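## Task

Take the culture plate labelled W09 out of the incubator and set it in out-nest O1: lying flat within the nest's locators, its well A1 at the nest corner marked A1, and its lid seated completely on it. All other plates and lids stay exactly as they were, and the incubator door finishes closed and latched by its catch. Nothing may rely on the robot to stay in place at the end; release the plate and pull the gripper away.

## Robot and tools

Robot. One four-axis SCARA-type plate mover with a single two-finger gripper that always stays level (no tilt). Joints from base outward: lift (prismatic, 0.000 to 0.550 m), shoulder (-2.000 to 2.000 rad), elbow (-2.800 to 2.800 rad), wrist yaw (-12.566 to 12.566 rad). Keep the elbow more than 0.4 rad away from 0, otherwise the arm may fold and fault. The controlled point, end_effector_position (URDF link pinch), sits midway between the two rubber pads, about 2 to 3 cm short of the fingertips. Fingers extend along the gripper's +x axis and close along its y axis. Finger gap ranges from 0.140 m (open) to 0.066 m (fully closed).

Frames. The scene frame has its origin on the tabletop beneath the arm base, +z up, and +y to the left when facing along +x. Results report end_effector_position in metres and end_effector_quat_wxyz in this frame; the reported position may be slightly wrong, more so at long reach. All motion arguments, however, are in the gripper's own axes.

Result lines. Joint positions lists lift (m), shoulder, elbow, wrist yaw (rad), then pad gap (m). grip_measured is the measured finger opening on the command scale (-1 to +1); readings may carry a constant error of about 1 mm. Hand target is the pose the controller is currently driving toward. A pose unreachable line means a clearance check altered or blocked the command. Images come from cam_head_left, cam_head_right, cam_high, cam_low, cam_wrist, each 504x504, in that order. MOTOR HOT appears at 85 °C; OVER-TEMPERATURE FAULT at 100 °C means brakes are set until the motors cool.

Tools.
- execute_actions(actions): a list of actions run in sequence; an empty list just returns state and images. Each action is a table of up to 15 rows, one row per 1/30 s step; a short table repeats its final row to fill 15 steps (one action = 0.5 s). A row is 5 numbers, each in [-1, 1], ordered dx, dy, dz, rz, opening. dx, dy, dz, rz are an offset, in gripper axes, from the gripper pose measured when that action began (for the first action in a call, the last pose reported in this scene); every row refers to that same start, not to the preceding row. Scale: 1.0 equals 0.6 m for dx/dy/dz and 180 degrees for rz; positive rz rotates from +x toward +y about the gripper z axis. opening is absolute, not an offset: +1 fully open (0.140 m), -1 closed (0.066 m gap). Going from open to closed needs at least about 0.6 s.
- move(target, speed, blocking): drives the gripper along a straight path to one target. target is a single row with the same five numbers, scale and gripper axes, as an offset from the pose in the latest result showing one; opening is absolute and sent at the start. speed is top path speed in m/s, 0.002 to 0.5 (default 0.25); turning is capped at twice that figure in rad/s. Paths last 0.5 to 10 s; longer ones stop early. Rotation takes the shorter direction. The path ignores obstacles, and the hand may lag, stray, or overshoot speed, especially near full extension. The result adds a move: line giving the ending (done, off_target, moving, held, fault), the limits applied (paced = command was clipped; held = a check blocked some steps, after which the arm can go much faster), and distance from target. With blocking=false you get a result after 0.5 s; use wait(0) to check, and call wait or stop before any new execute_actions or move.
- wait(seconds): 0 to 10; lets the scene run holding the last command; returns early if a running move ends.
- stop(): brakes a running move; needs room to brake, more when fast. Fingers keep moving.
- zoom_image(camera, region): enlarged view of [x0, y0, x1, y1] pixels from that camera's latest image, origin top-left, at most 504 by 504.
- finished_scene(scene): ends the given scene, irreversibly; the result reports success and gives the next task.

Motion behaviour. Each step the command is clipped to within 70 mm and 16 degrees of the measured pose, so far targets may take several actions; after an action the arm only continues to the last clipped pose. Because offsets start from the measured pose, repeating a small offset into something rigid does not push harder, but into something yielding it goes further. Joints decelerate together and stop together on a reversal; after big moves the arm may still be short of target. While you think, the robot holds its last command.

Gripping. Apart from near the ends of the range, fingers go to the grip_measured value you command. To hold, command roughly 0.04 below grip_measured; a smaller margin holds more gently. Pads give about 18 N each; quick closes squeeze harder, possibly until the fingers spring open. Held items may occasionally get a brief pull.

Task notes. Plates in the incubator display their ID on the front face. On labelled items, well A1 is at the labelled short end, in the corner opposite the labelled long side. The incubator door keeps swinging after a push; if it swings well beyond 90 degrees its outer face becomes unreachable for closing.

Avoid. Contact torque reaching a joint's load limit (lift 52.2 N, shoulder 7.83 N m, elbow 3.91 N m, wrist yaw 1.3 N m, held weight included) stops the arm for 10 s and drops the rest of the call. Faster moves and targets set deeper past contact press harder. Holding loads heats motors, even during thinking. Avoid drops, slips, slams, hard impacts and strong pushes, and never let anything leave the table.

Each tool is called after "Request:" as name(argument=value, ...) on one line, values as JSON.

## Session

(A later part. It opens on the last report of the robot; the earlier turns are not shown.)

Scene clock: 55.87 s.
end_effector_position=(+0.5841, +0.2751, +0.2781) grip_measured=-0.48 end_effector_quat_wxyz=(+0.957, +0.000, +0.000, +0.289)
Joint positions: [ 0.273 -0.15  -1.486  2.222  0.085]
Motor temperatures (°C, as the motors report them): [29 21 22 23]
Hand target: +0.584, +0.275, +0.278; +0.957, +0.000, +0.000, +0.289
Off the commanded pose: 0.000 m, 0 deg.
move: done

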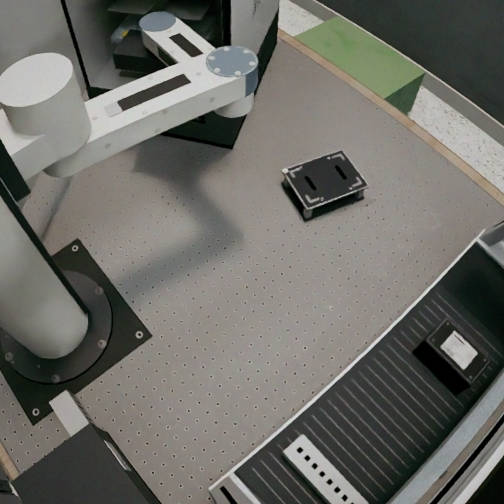

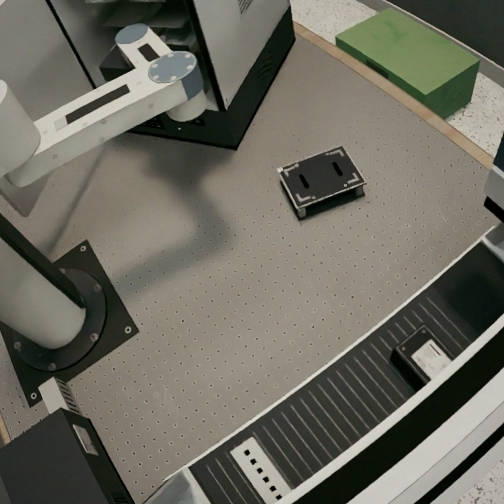

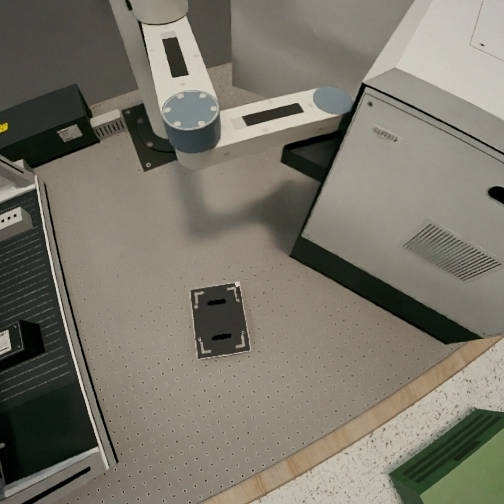

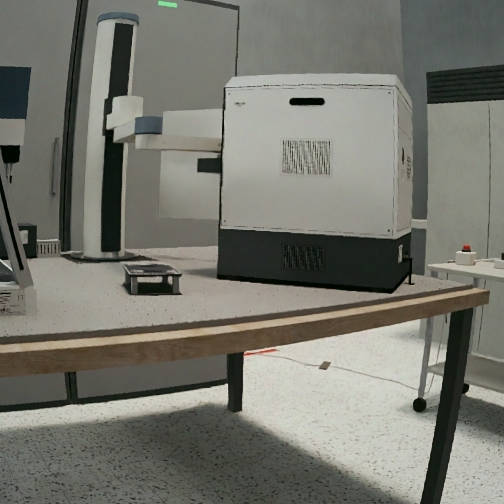

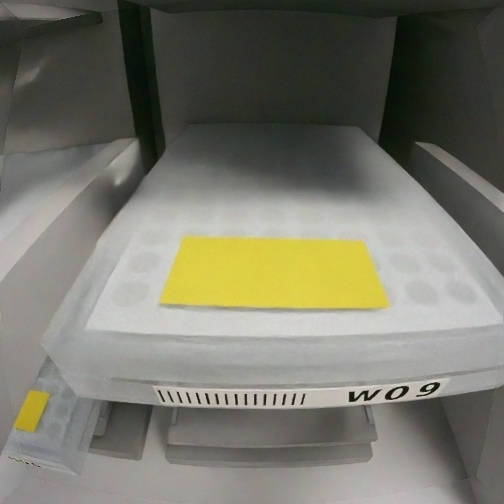

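Request:
move(target=[-0.31,0,0,0,-0.53], speed=0.15)

Request:
move(target=[0,-0.4,0,-0.1,-0.53], speed=0.2)

Scene clock: 64.57 s.
end_effector_position=(+0.4291, +0.1722, +0.2781) grip_measured=-0.48 end_effector_quat_wxyz=(+0.957, +0.000, +0.000, +0.289)
Joint positions: [ 0.273 -0.42  -0.636  1.643  0.085]
Motor temperatures (°C, as the motors report them): [28 21 22 23]
Hand target: +0.429, +0.172, +0.278; +0.957, +0.000, +0.000, +0.289
Off the commanded pose: 0.000 m, 0 deg.
move: done

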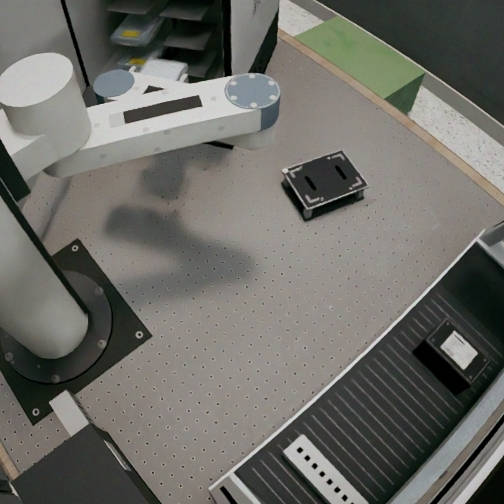

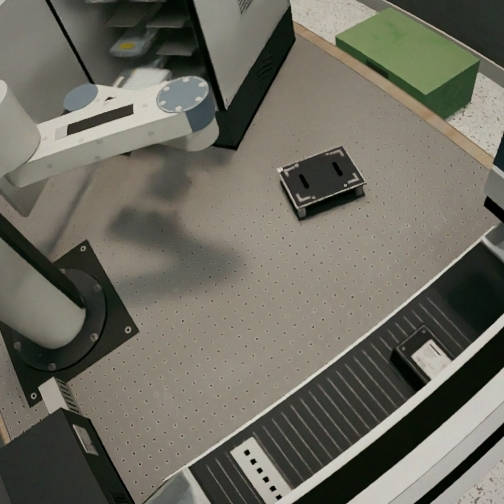

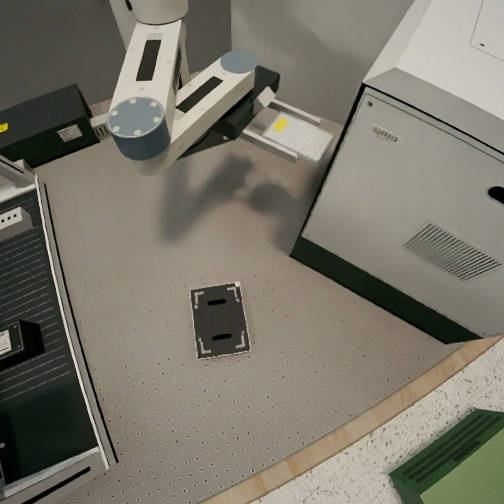

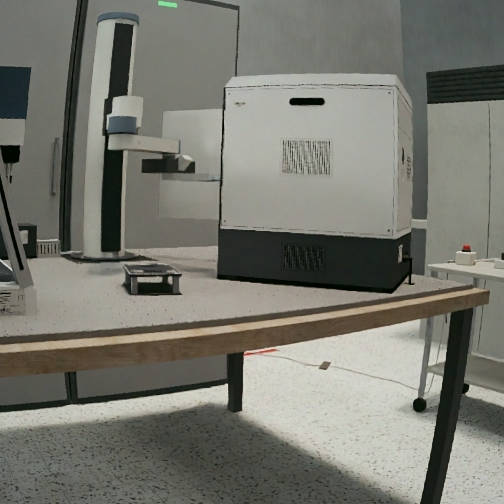

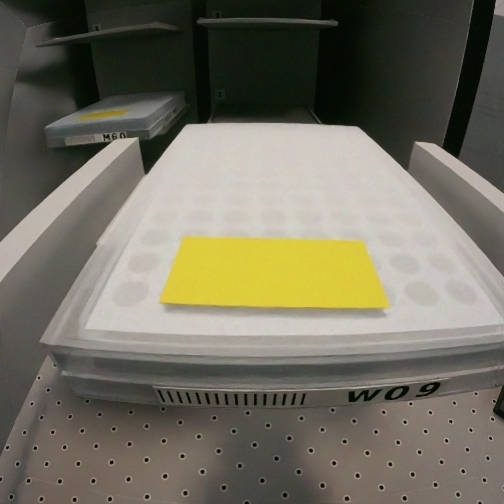

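Scene clock: 66.10 s.
end_effector_position=(+0.5621, -0.0280, +0.2781) grip_measured=-0.48 end_effector_quat_wxyz=(+0.991, +0.000, +0.000, +0.135)
Joint positions: [ 0.273 -1.172 -1.04   2.483  0.085]
Motor temperatures (°C, as the motors report them): [28 21 22 23]
Hand target: +0.562, -0.028, +0.278; +0.991, +0.000, +0.000, +0.136
Off the commanded pose: 0.000 m, 0 deg.
move: done

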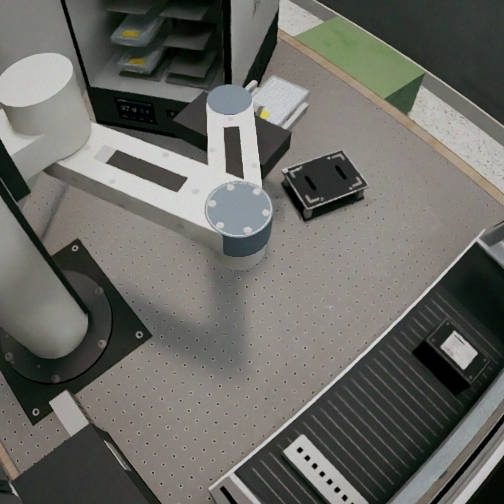

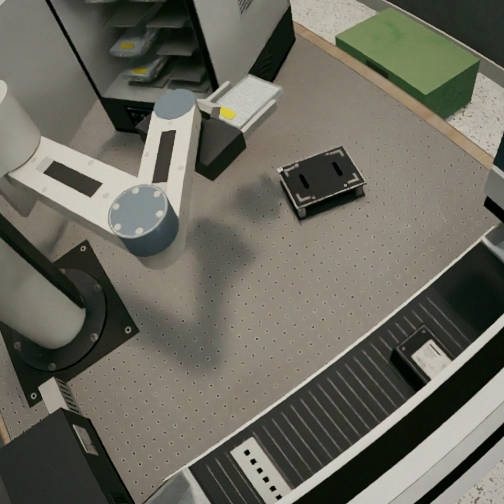

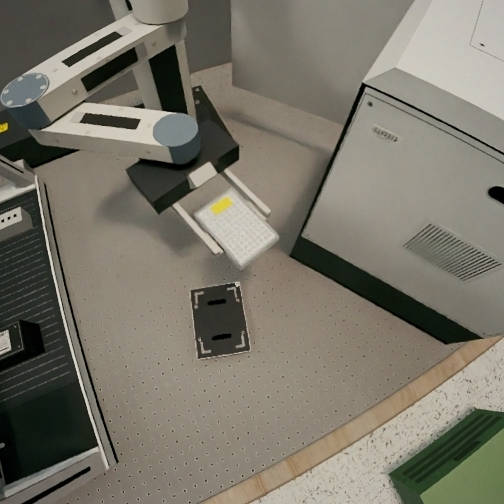

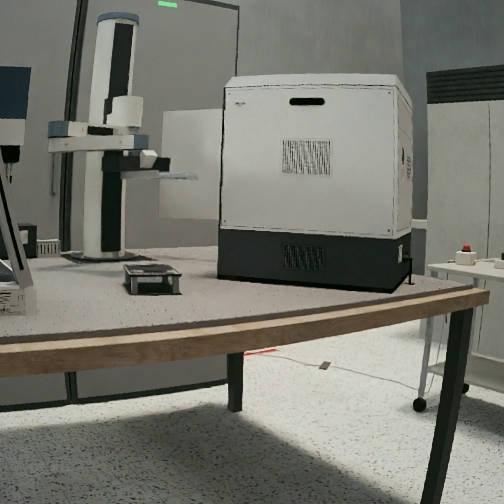

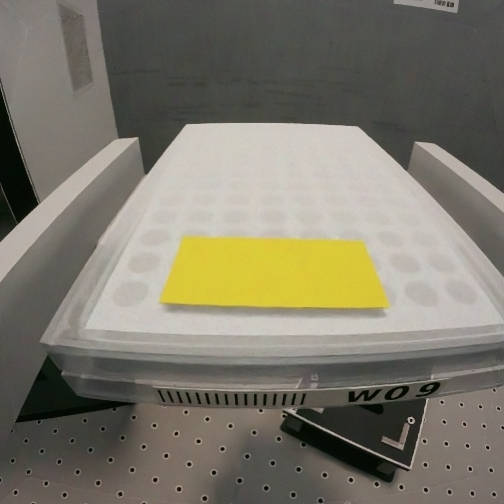

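Request:
move(target=[0.105,-0.181,-0.263,-0.169,-0.53], speed=0.2)

Scene clock: 70.70 s.
end_effector_position=(+0.6519, -0.1158, +0.1202) grip_measured=-0.48 end_effector_quat_wxyz=(+0.992, +0.000, +0.000, -0.129)
Joint positions: [ 0.115 -0.979 -1.475  2.194  0.085]
Motor temperatures (°C, as the motors report them): [29 21 22 23]
Hand target: +0.652, -0.116, +0.120; +0.992, +0.000, +0.000, -0.129
Off the commanded pose: 0.000 m, 0 deg.
move: done

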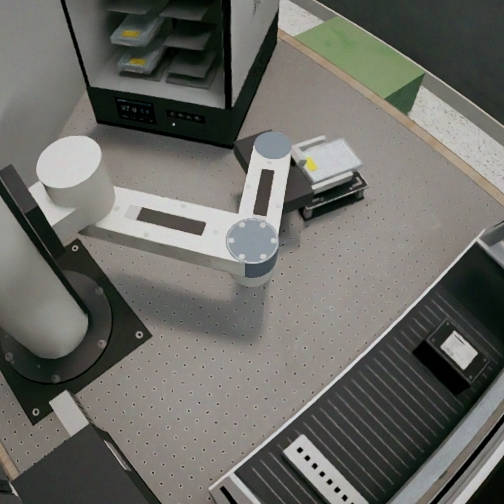

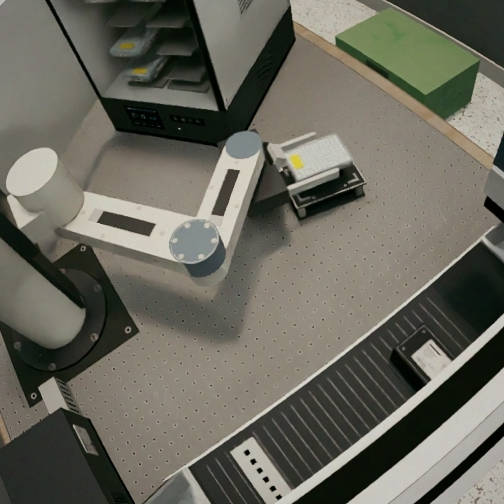

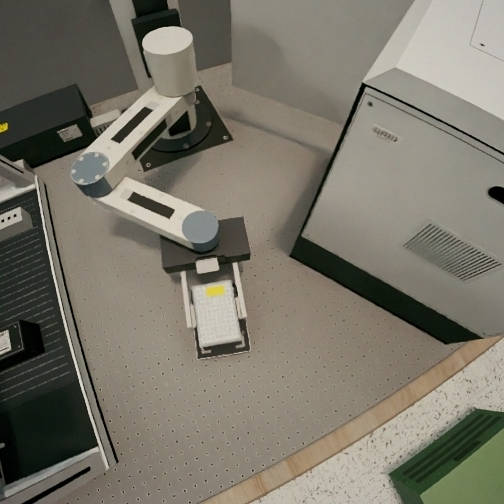

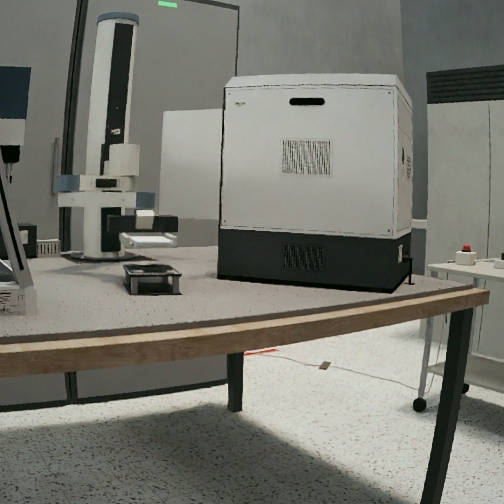

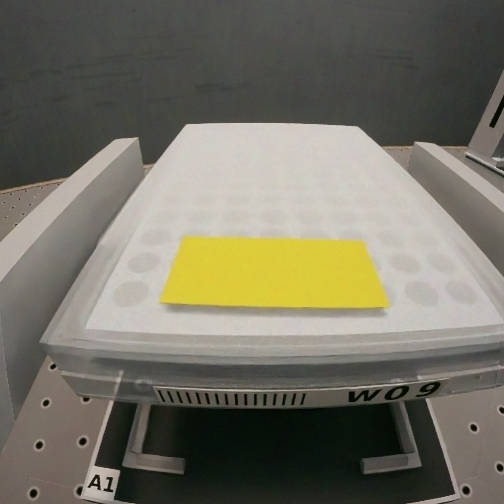

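Request:
move(target=[0.006,0.003,-0.067,0,-0.53], speed=0.08)

Request:
zoom_image(camera="cam_low", region=[90, 220, 210, 300])

Request:
zoom_image(camera="cam_high", region=[160, 260, 280, 380])

Request:
zoom_image(camera="cam_head_right", region=[270, 130, 380, 220])

Scene clock: 76.23 s.
end_effector_position=(+0.6558, -0.1150, +0.0799) grip_measured=-0.48 end_effector_quat_wxyz=(+0.992, +0.000, +0.000, -0.130)
Joint positions: [ 0.075 -0.966 -1.494  2.2    0.085]
Motor temperatures (°C, as the motors report them): [29 21 22 23]
Hand target: +0.656, -0.115, +0.080; +0.992, +0.000, +0.000, -0.129
Off the commanded pose: 0.000 m, 0 deg.
move: done

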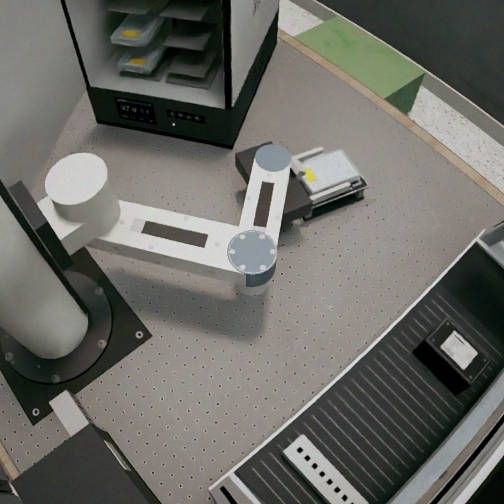

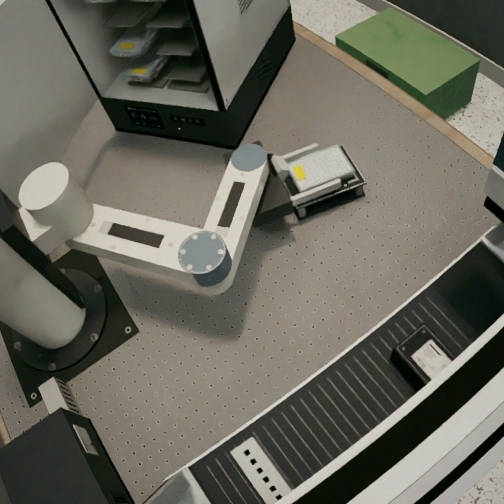

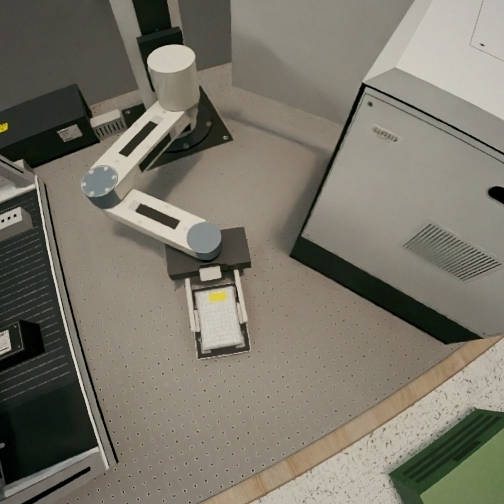

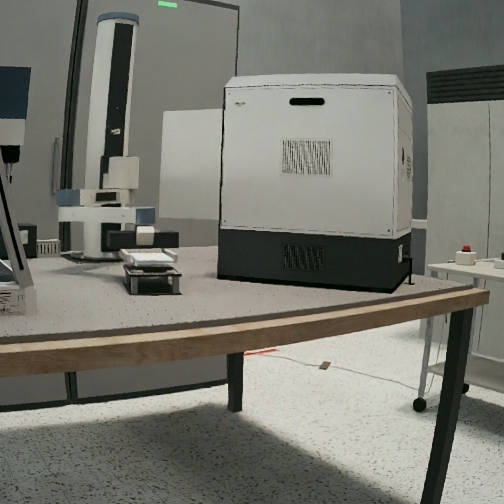

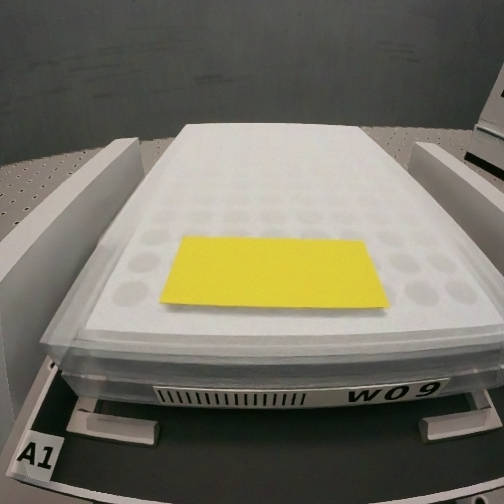

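Region (90, 220, 210, 300) of cam_low's 504x504 image, scaled by 4.200, with more detail than that image has.

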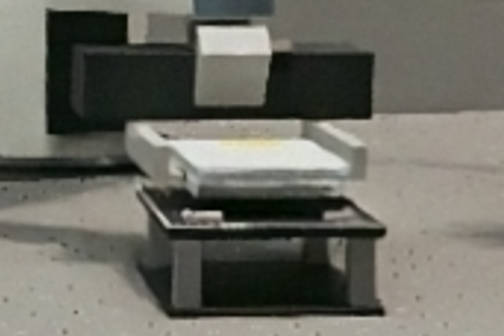

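Region (160, 260, 280, 380) of cam_high's 504x504 image, scaled by 4.200, with more detail than that image has.

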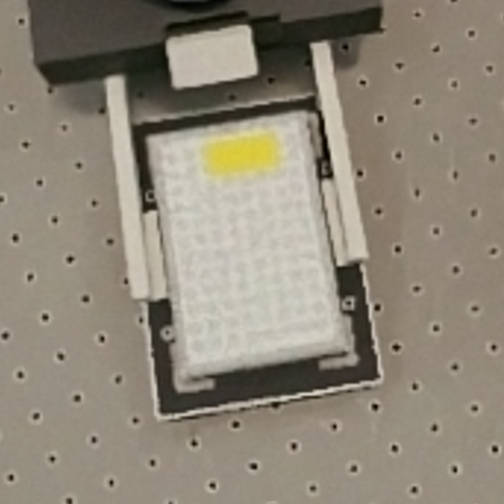

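Region (270, 130, 380, 220) of cam_head_right's 504x504 image, scaled by 4.582, with more detail than that image has; it fills the top 412 rows of this view, and the rest is white.

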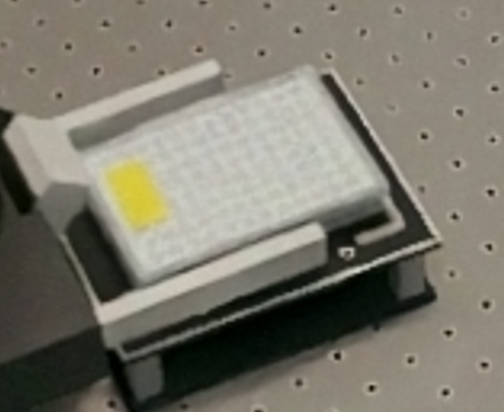

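Request:
move(target=[0,0.0007,-0.013,0,-0.53], speed=0.03)

Request:
zoom_image(camera="cam_low", region=[110, 240, 200, 300])

Request:
zoom_image(camera="cam_high", region=[180, 280, 270, 370])

Request:
zoom_image(camera="cam_wrist", region=[0, 320, 250, 504])

Scene clock: 81.80 s.
end_effector_position=(+0.6559, -0.1147, +0.0721) grip_measured=-0.48 end_effector_quat_wxyz=(+0.992, +0.000, +0.000, -0.129)
Joint positions: [ 0.067 -0.965 -1.494  2.199  0.085]
Motor temperatures (°C, as the motors report them): [29 21 22 23]
Hand target: +0.656, -0.115, +0.072; +0.992, +0.000, +0.000, -0.130
Off the commanded pose: 0.000 m, 0 deg.
move: done

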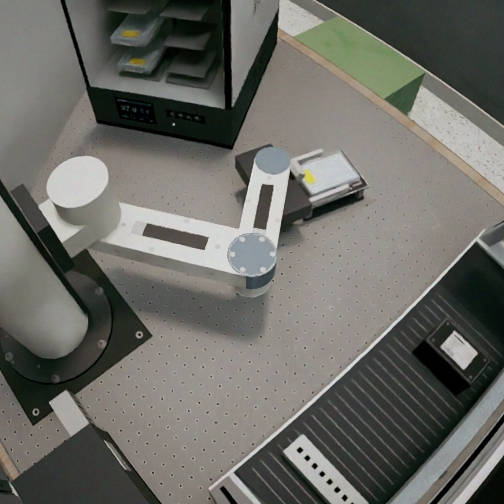

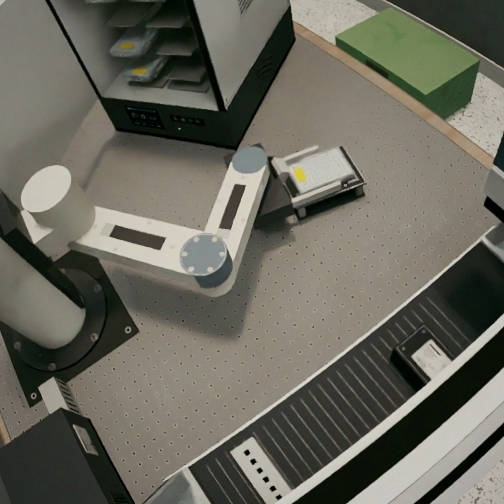

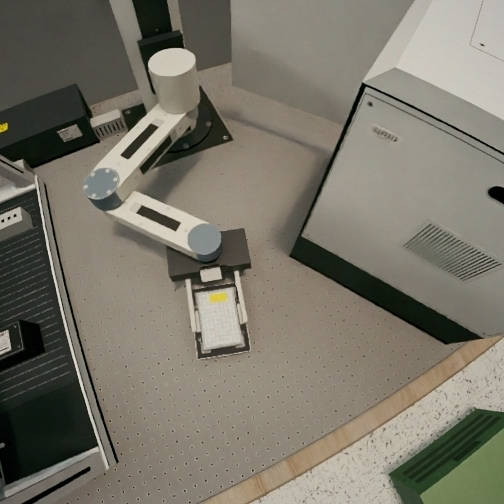

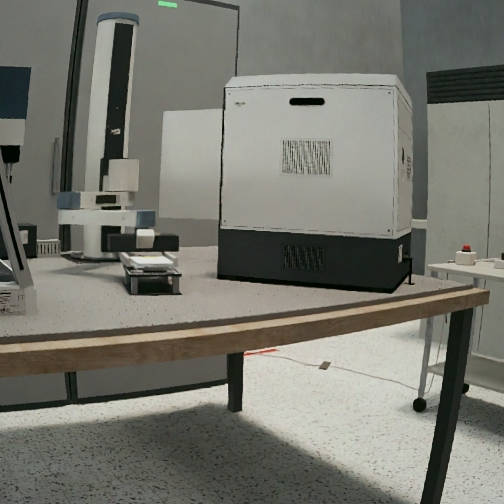

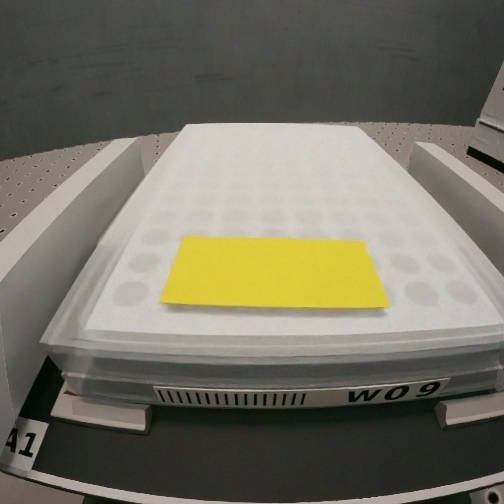

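Region (110, 240, 200, 300) of cam_low's 504x504 image, scaled by 5.600, with more detail than that image has.

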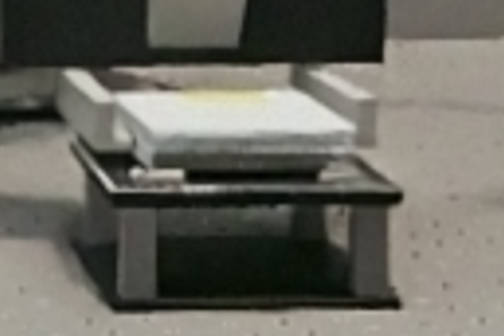

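Region (180, 280, 270, 370) of cam_high's 504x504 image, scaled by 5.600, with more detail than that image has.

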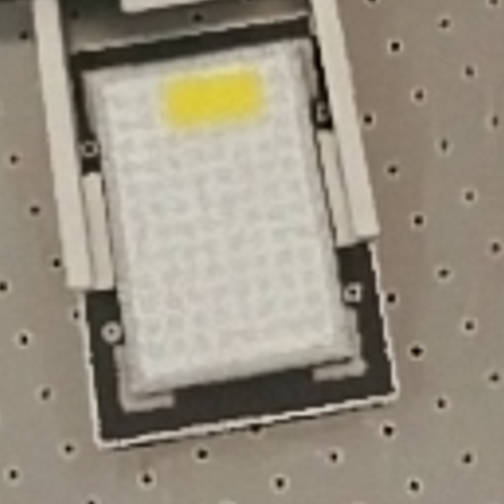

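Region (0, 320, 250, 504) of cam_wrist's 504x504 image, scaled by 2.016, with more detail than that image has; it fills the top 371 rows of this view, and the rest is white.

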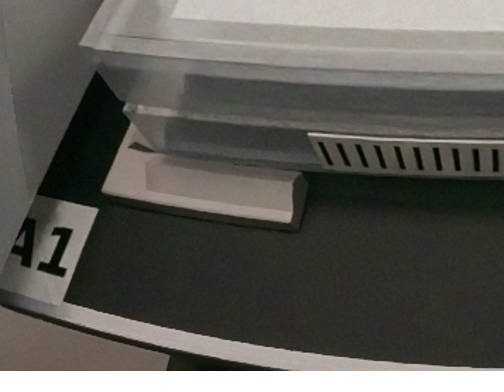

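Request:
execute_actions(actions=[[[0.0025,0,0,0,-0.53]],[[0,0,-0.001,0,-0.53],[0,0,-0.002,0,-0.53],[0,0,-0.002,0,-0.53],[0,0,-0.003,0,-0.53],[0,0,-0.003,0,-0.53],[0,0,-0.004,0,-0.53],[0,0,-0.004,0,-0.53],[0,0,-0.005,0,-0.53]]])

Request:
zoom_image(camera="cam_low", region=[110, 240, 200, 300])

Request:
zoom_image(camera="cam_wrist", region=[254, 320, 504, 504])

Request:
zoom_image(camera="cam_wrist", region=[0, 320, 250, 504])

Scene clock: 88.33 s.
end_effector_position=(+0.6572, -0.1152, +0.0692) grip_measured=-0.48 end_effector_quat_wxyz=(+0.992, +0.000, +0.000, -0.130)
Joint positions: [ 0.064 -0.962 -1.501  2.203  0.085]
Motor temperatures (°C, as the motors report them): [29 21 22 23]
Hand target: +0.657, -0.115, +0.069; +0.992, +0.000, +0.000, -0.130
Off the commanded pose: 0.000 m, 0 deg.

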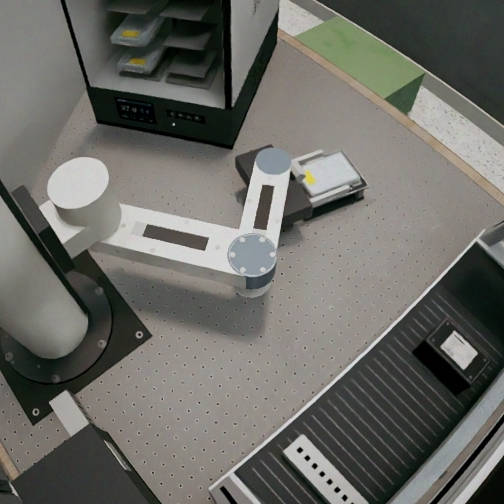

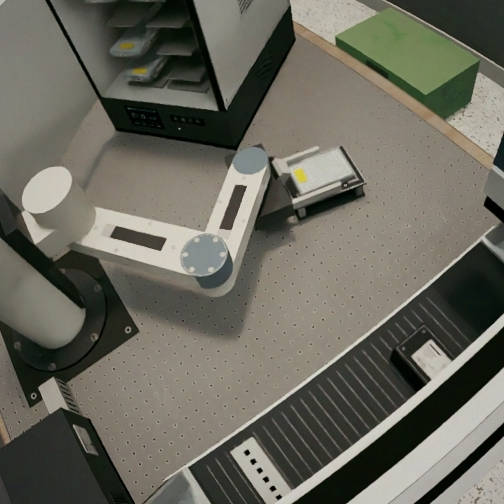

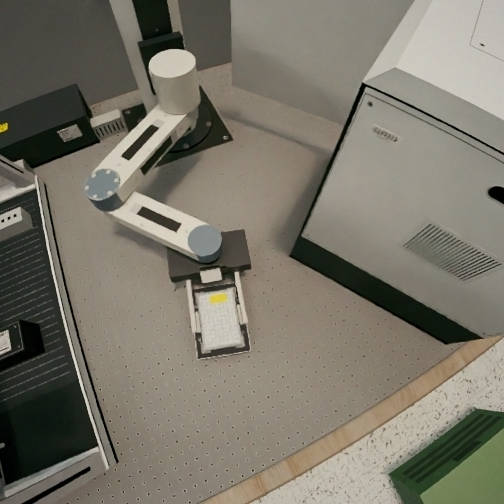

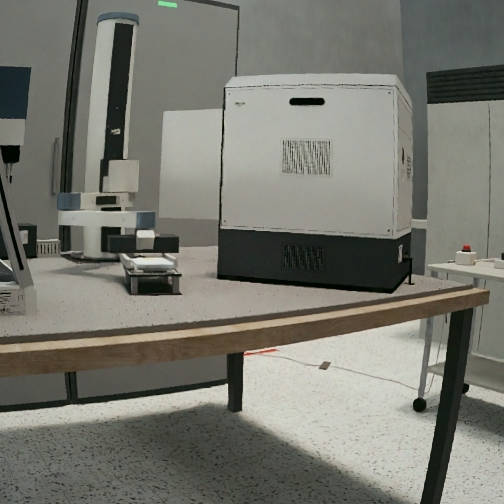

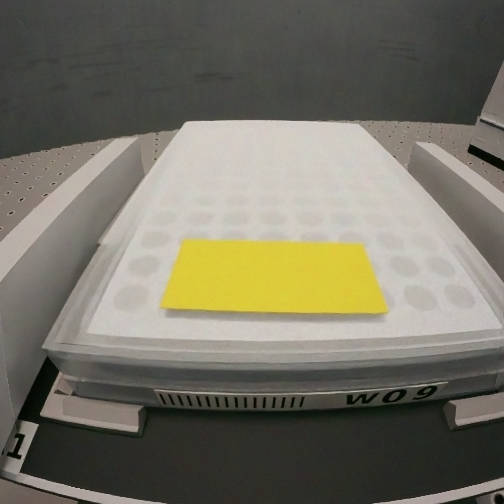

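Region (110, 240, 200, 300) of cam_low's 504x504 image, scaled by 5.600, with more detail than that image has.

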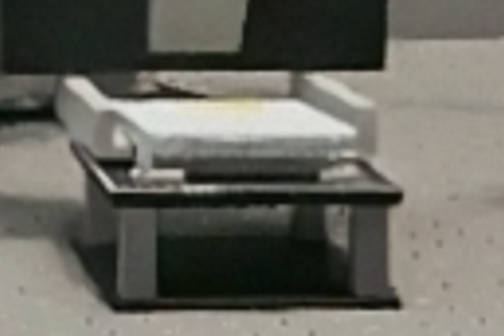

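Region (254, 320, 504, 504) of cam_wrist's 504x504 image, scaled by 2.016, with more detail than that image has; it fills the top 371 rows of this view, and the rest is white.

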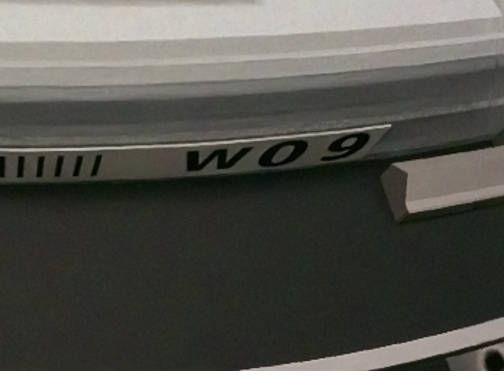

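Region (0, 320, 250, 504) of cam_wrist's 504x504 image, scaled by 2.016, with more detail than that image has; it fills the top 371 rows of this view, and the rest is white.

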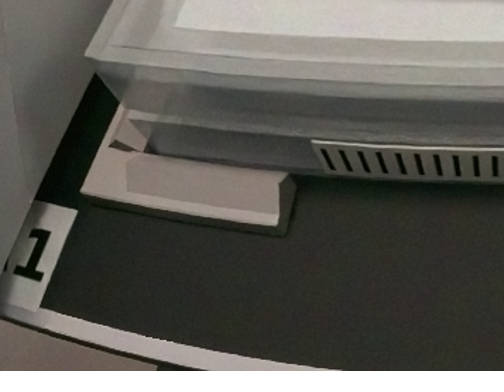

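Request:
execute_actions(actions=[[[0,0,0.002,0,-0.53],[0,0,0.003,0,-0.53],[0,0,0.003,0,-0.53],[0,0,0.003,0,-0.53],[-0.0005,-0.0012,0.003,-0.0048,-0.53]],[[0,0,-0.001,0,-0.53],[0,0,-0.002,0,-0.53],[0,0,-0.002,0,-0.53],[0,0,-0.003,0,-0.53],[0,0,-0.003,0,-0.53],[0,0,-0.004,0,-0.53],[0,0,-0.004,0,-0.53],[0,0,-0.005,0,-0.53]]])

Request:
zoom_image(camera="cam_high", region=[180, 280, 270, 370])

Request:
zoom_image(camera="cam_wrist", region=[254, 320, 504, 504])

Request:
zoom_image(camera="cam_wrist", region=[0, 320, 250, 504])

Scene clock: 94.77 s.
end_effector_position=(+0.6567, -0.1156, +0.0681) grip_measured=-0.48 end_effector_quat_wxyz=(+0.991, +0.000, +0.000, -0.137)
Joint positions: [ 0.063 -0.959 -1.499  2.183  0.085]
Motor temperatures (°C, as the motors report them): [29 21 22 23]
Hand target: +0.657, -0.116, +0.068; +0.991, +0.000, +0.000, -0.137
Off the commanded pose: 0.000 m, 0 deg.

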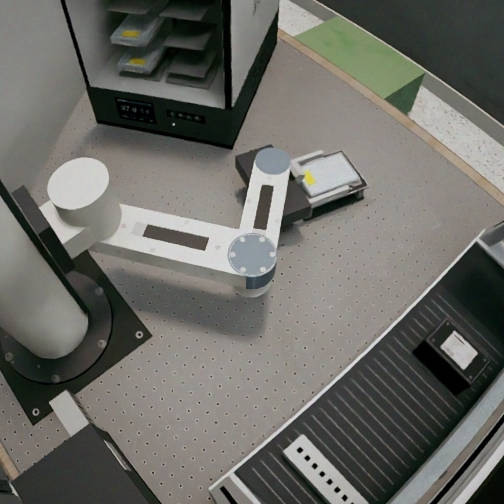

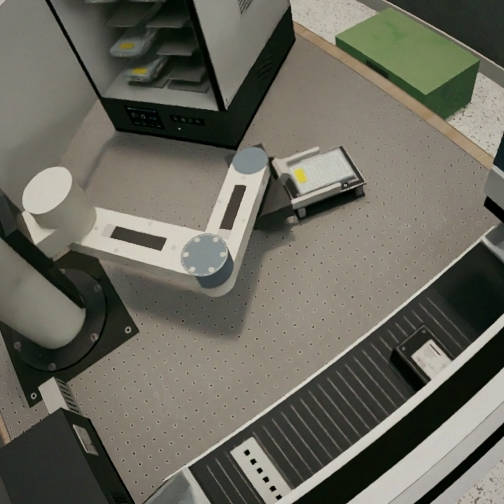

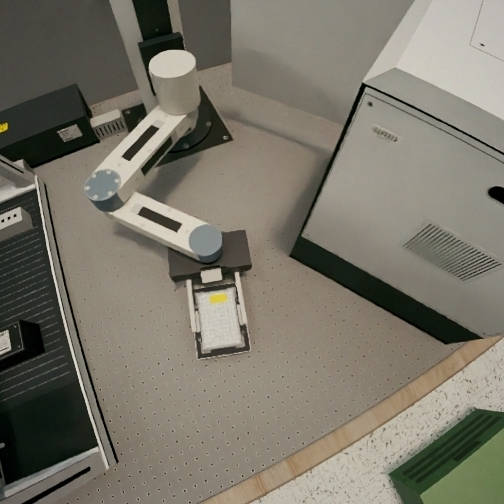

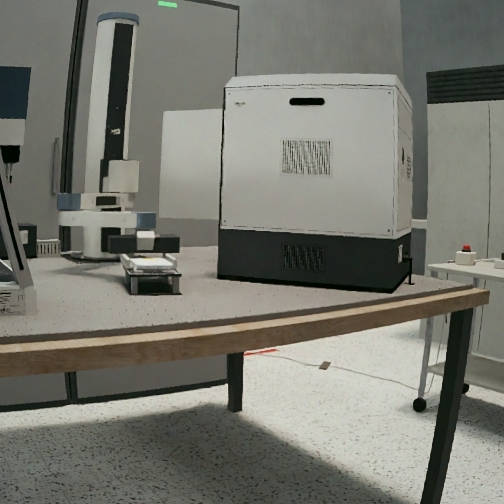

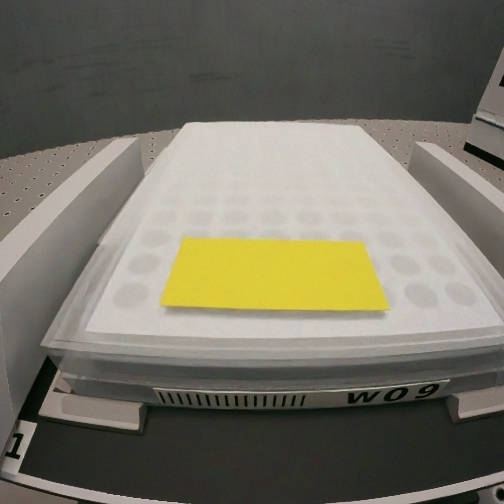

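Region (180, 280, 270, 370) of cam_high's 504x504 image, scaled by 5.600, with more detail than that image has.

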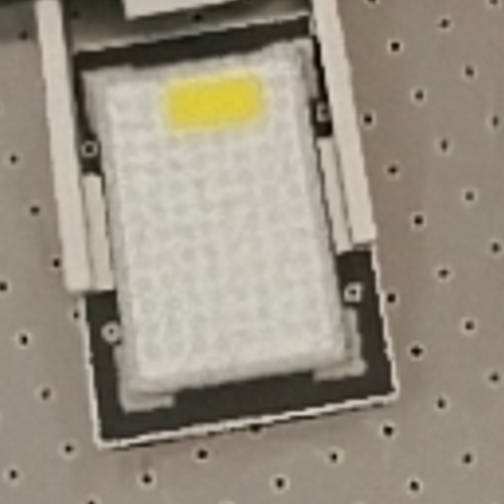

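Region (254, 320, 504, 504) of cam_wrist's 504x504 image, scaled by 2.016, with more detail than that image has; it fills the top 371 rows of this view, and the rest is white.

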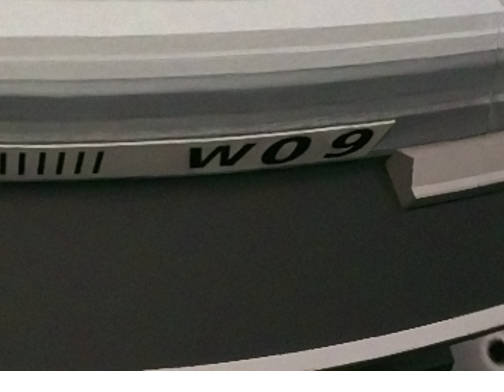

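Region (0, 320, 250, 504) of cam_wrist's 504x504 image, scaled by 2.016, with more detail than that image has; it fills the top 371 rows of this view, and the rest is white.

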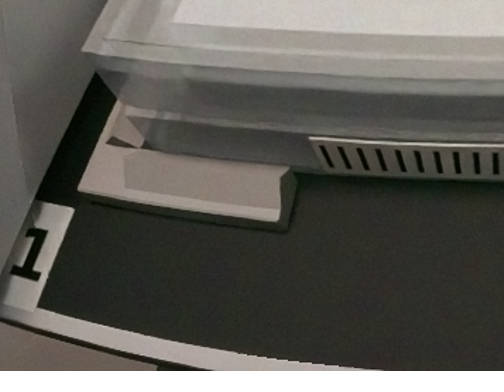

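Request:
execute_actions(actions=[[[0.001,-0.0005,0,0,-0.53],[0.001,-0.0005,0,0,-0.53],[0.001,-0.0005,0,0,-0.53],[0.001,-0.0005,0,0,-0.53],[0.001,-0.0005,0,0,-0.53],[0.001,-0.0005,-0.0013,0,-0.53]],[[0,0,0,0,-0.49],[0,0,0,0,-0.48],[0,0,0,0,-0.47],[0,0,0,0,-0.46],[0,0,0,0,-0.44],[0,0,0,0,-0.4],[0,0,0,0,-0.3],[0,0,0,0,-0.1]]])

Request:
move(target=[-0.1,0,0.06,0,-0.1], speed=0.15)

Request:
zoom_image(camera="cam_low", region=[110, 240, 200, 300])

Request:
zoom_image(camera="cam_head_right", region=[270, 130, 380, 220])

Scene clock: 100.57 s.
end_effector_position=(+0.6567, -0.1156, +0.0675) grip_measured=-0.10 end_effector_quat_wxyz=(+0.991, +0.000, +0.000, -0.137)
Joint positions: [ 0.062 -0.959 -1.499  2.184  0.099]
Motor temperatures (°C, as the motors report them): [28 21 22 23]
Hand target: +0.657, -0.116, +0.067; +0.991, +0.000, +0.000, -0.137
Off the commanded pose: 0.000 m, 0 deg.

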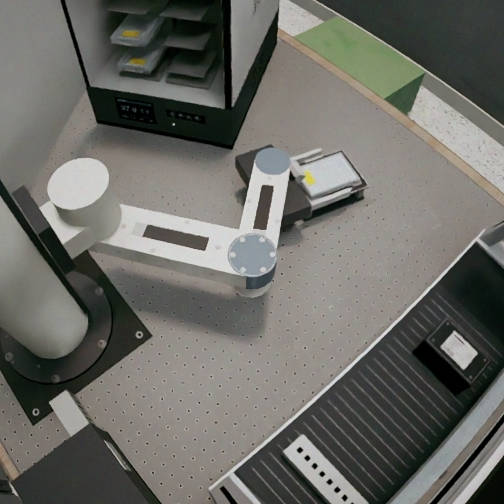

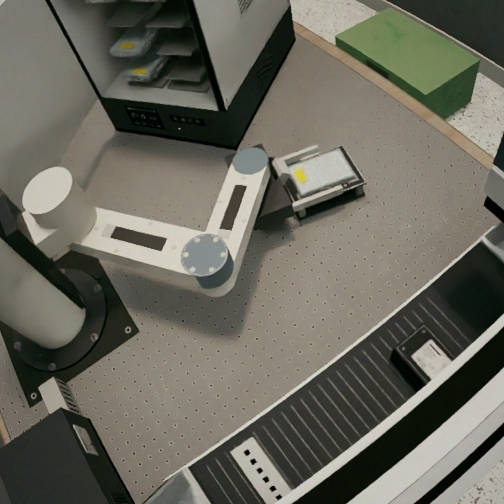

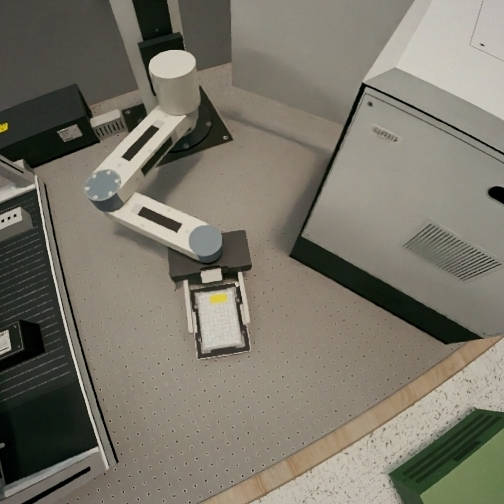

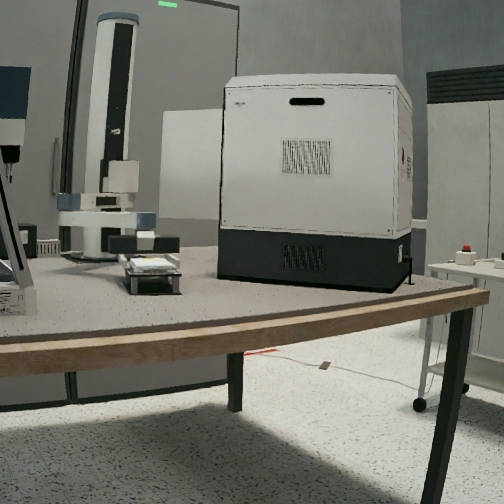

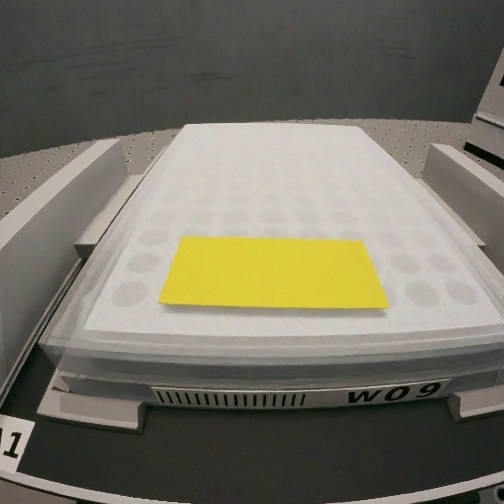

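Scene clock: 101.33 s.
end_effector_position=(+0.5990, -0.0992, +0.1035) grip_measured=-0.10 end_effector_quat_wxyz=(+0.991, +0.000, +0.000, -0.136)
Joint positions: [ 0.098 -1.068 -1.201  1.995  0.099]
Motor temperatures (°C, as the motors report them): [28 21 22 23]
Hand target: +0.599, -0.099, +0.103; +0.991, +0.000, +0.000, -0.137
Off the commanded pose: 0.000 m, 0 deg.
move: done

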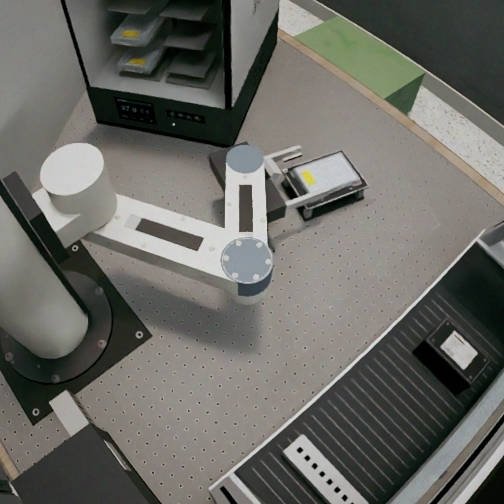

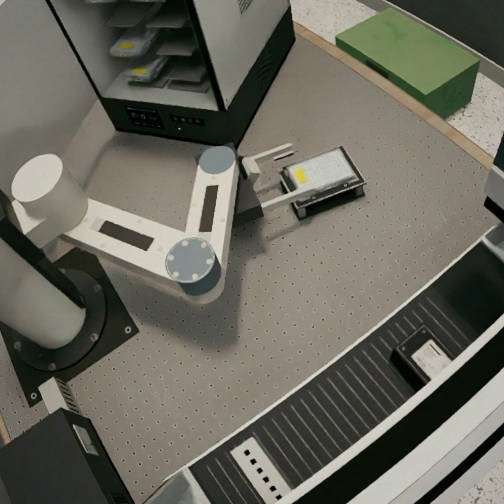

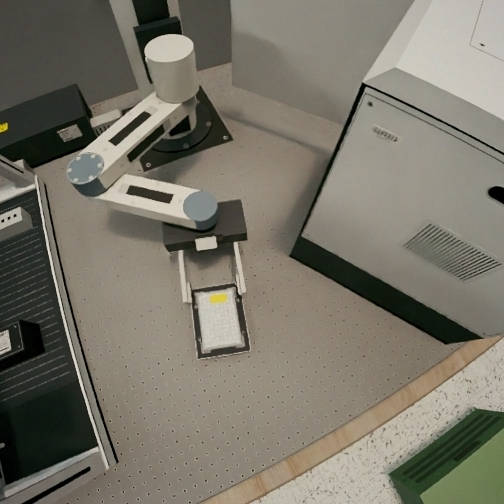

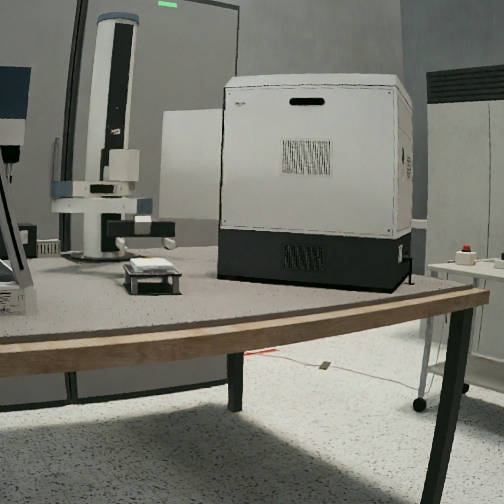

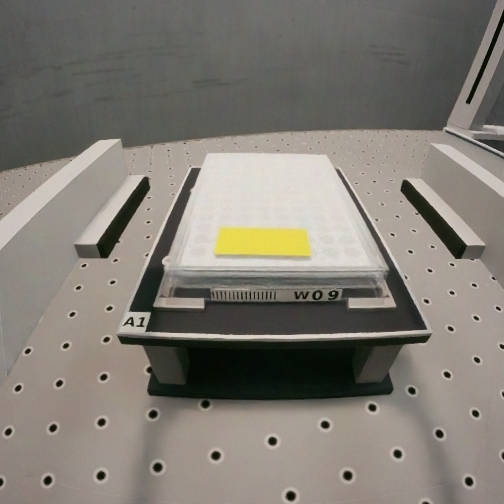

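Region (110, 240, 200, 300) of cam_low's 504x504 image, scaled by 5.600, with more detail than that image has.

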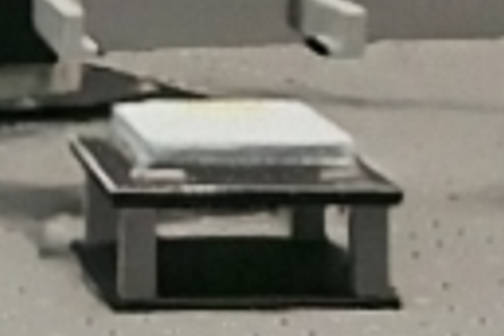

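Region (270, 130, 380, 220) of cam_head_right's 504x504 image, scaled by 4.582, with more detail than that image has; it fills the top 412 rows of this view, and the rest is white.

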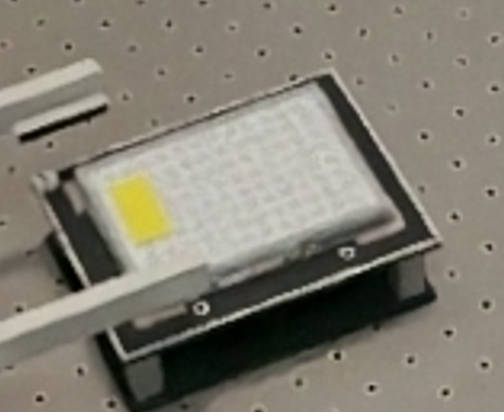

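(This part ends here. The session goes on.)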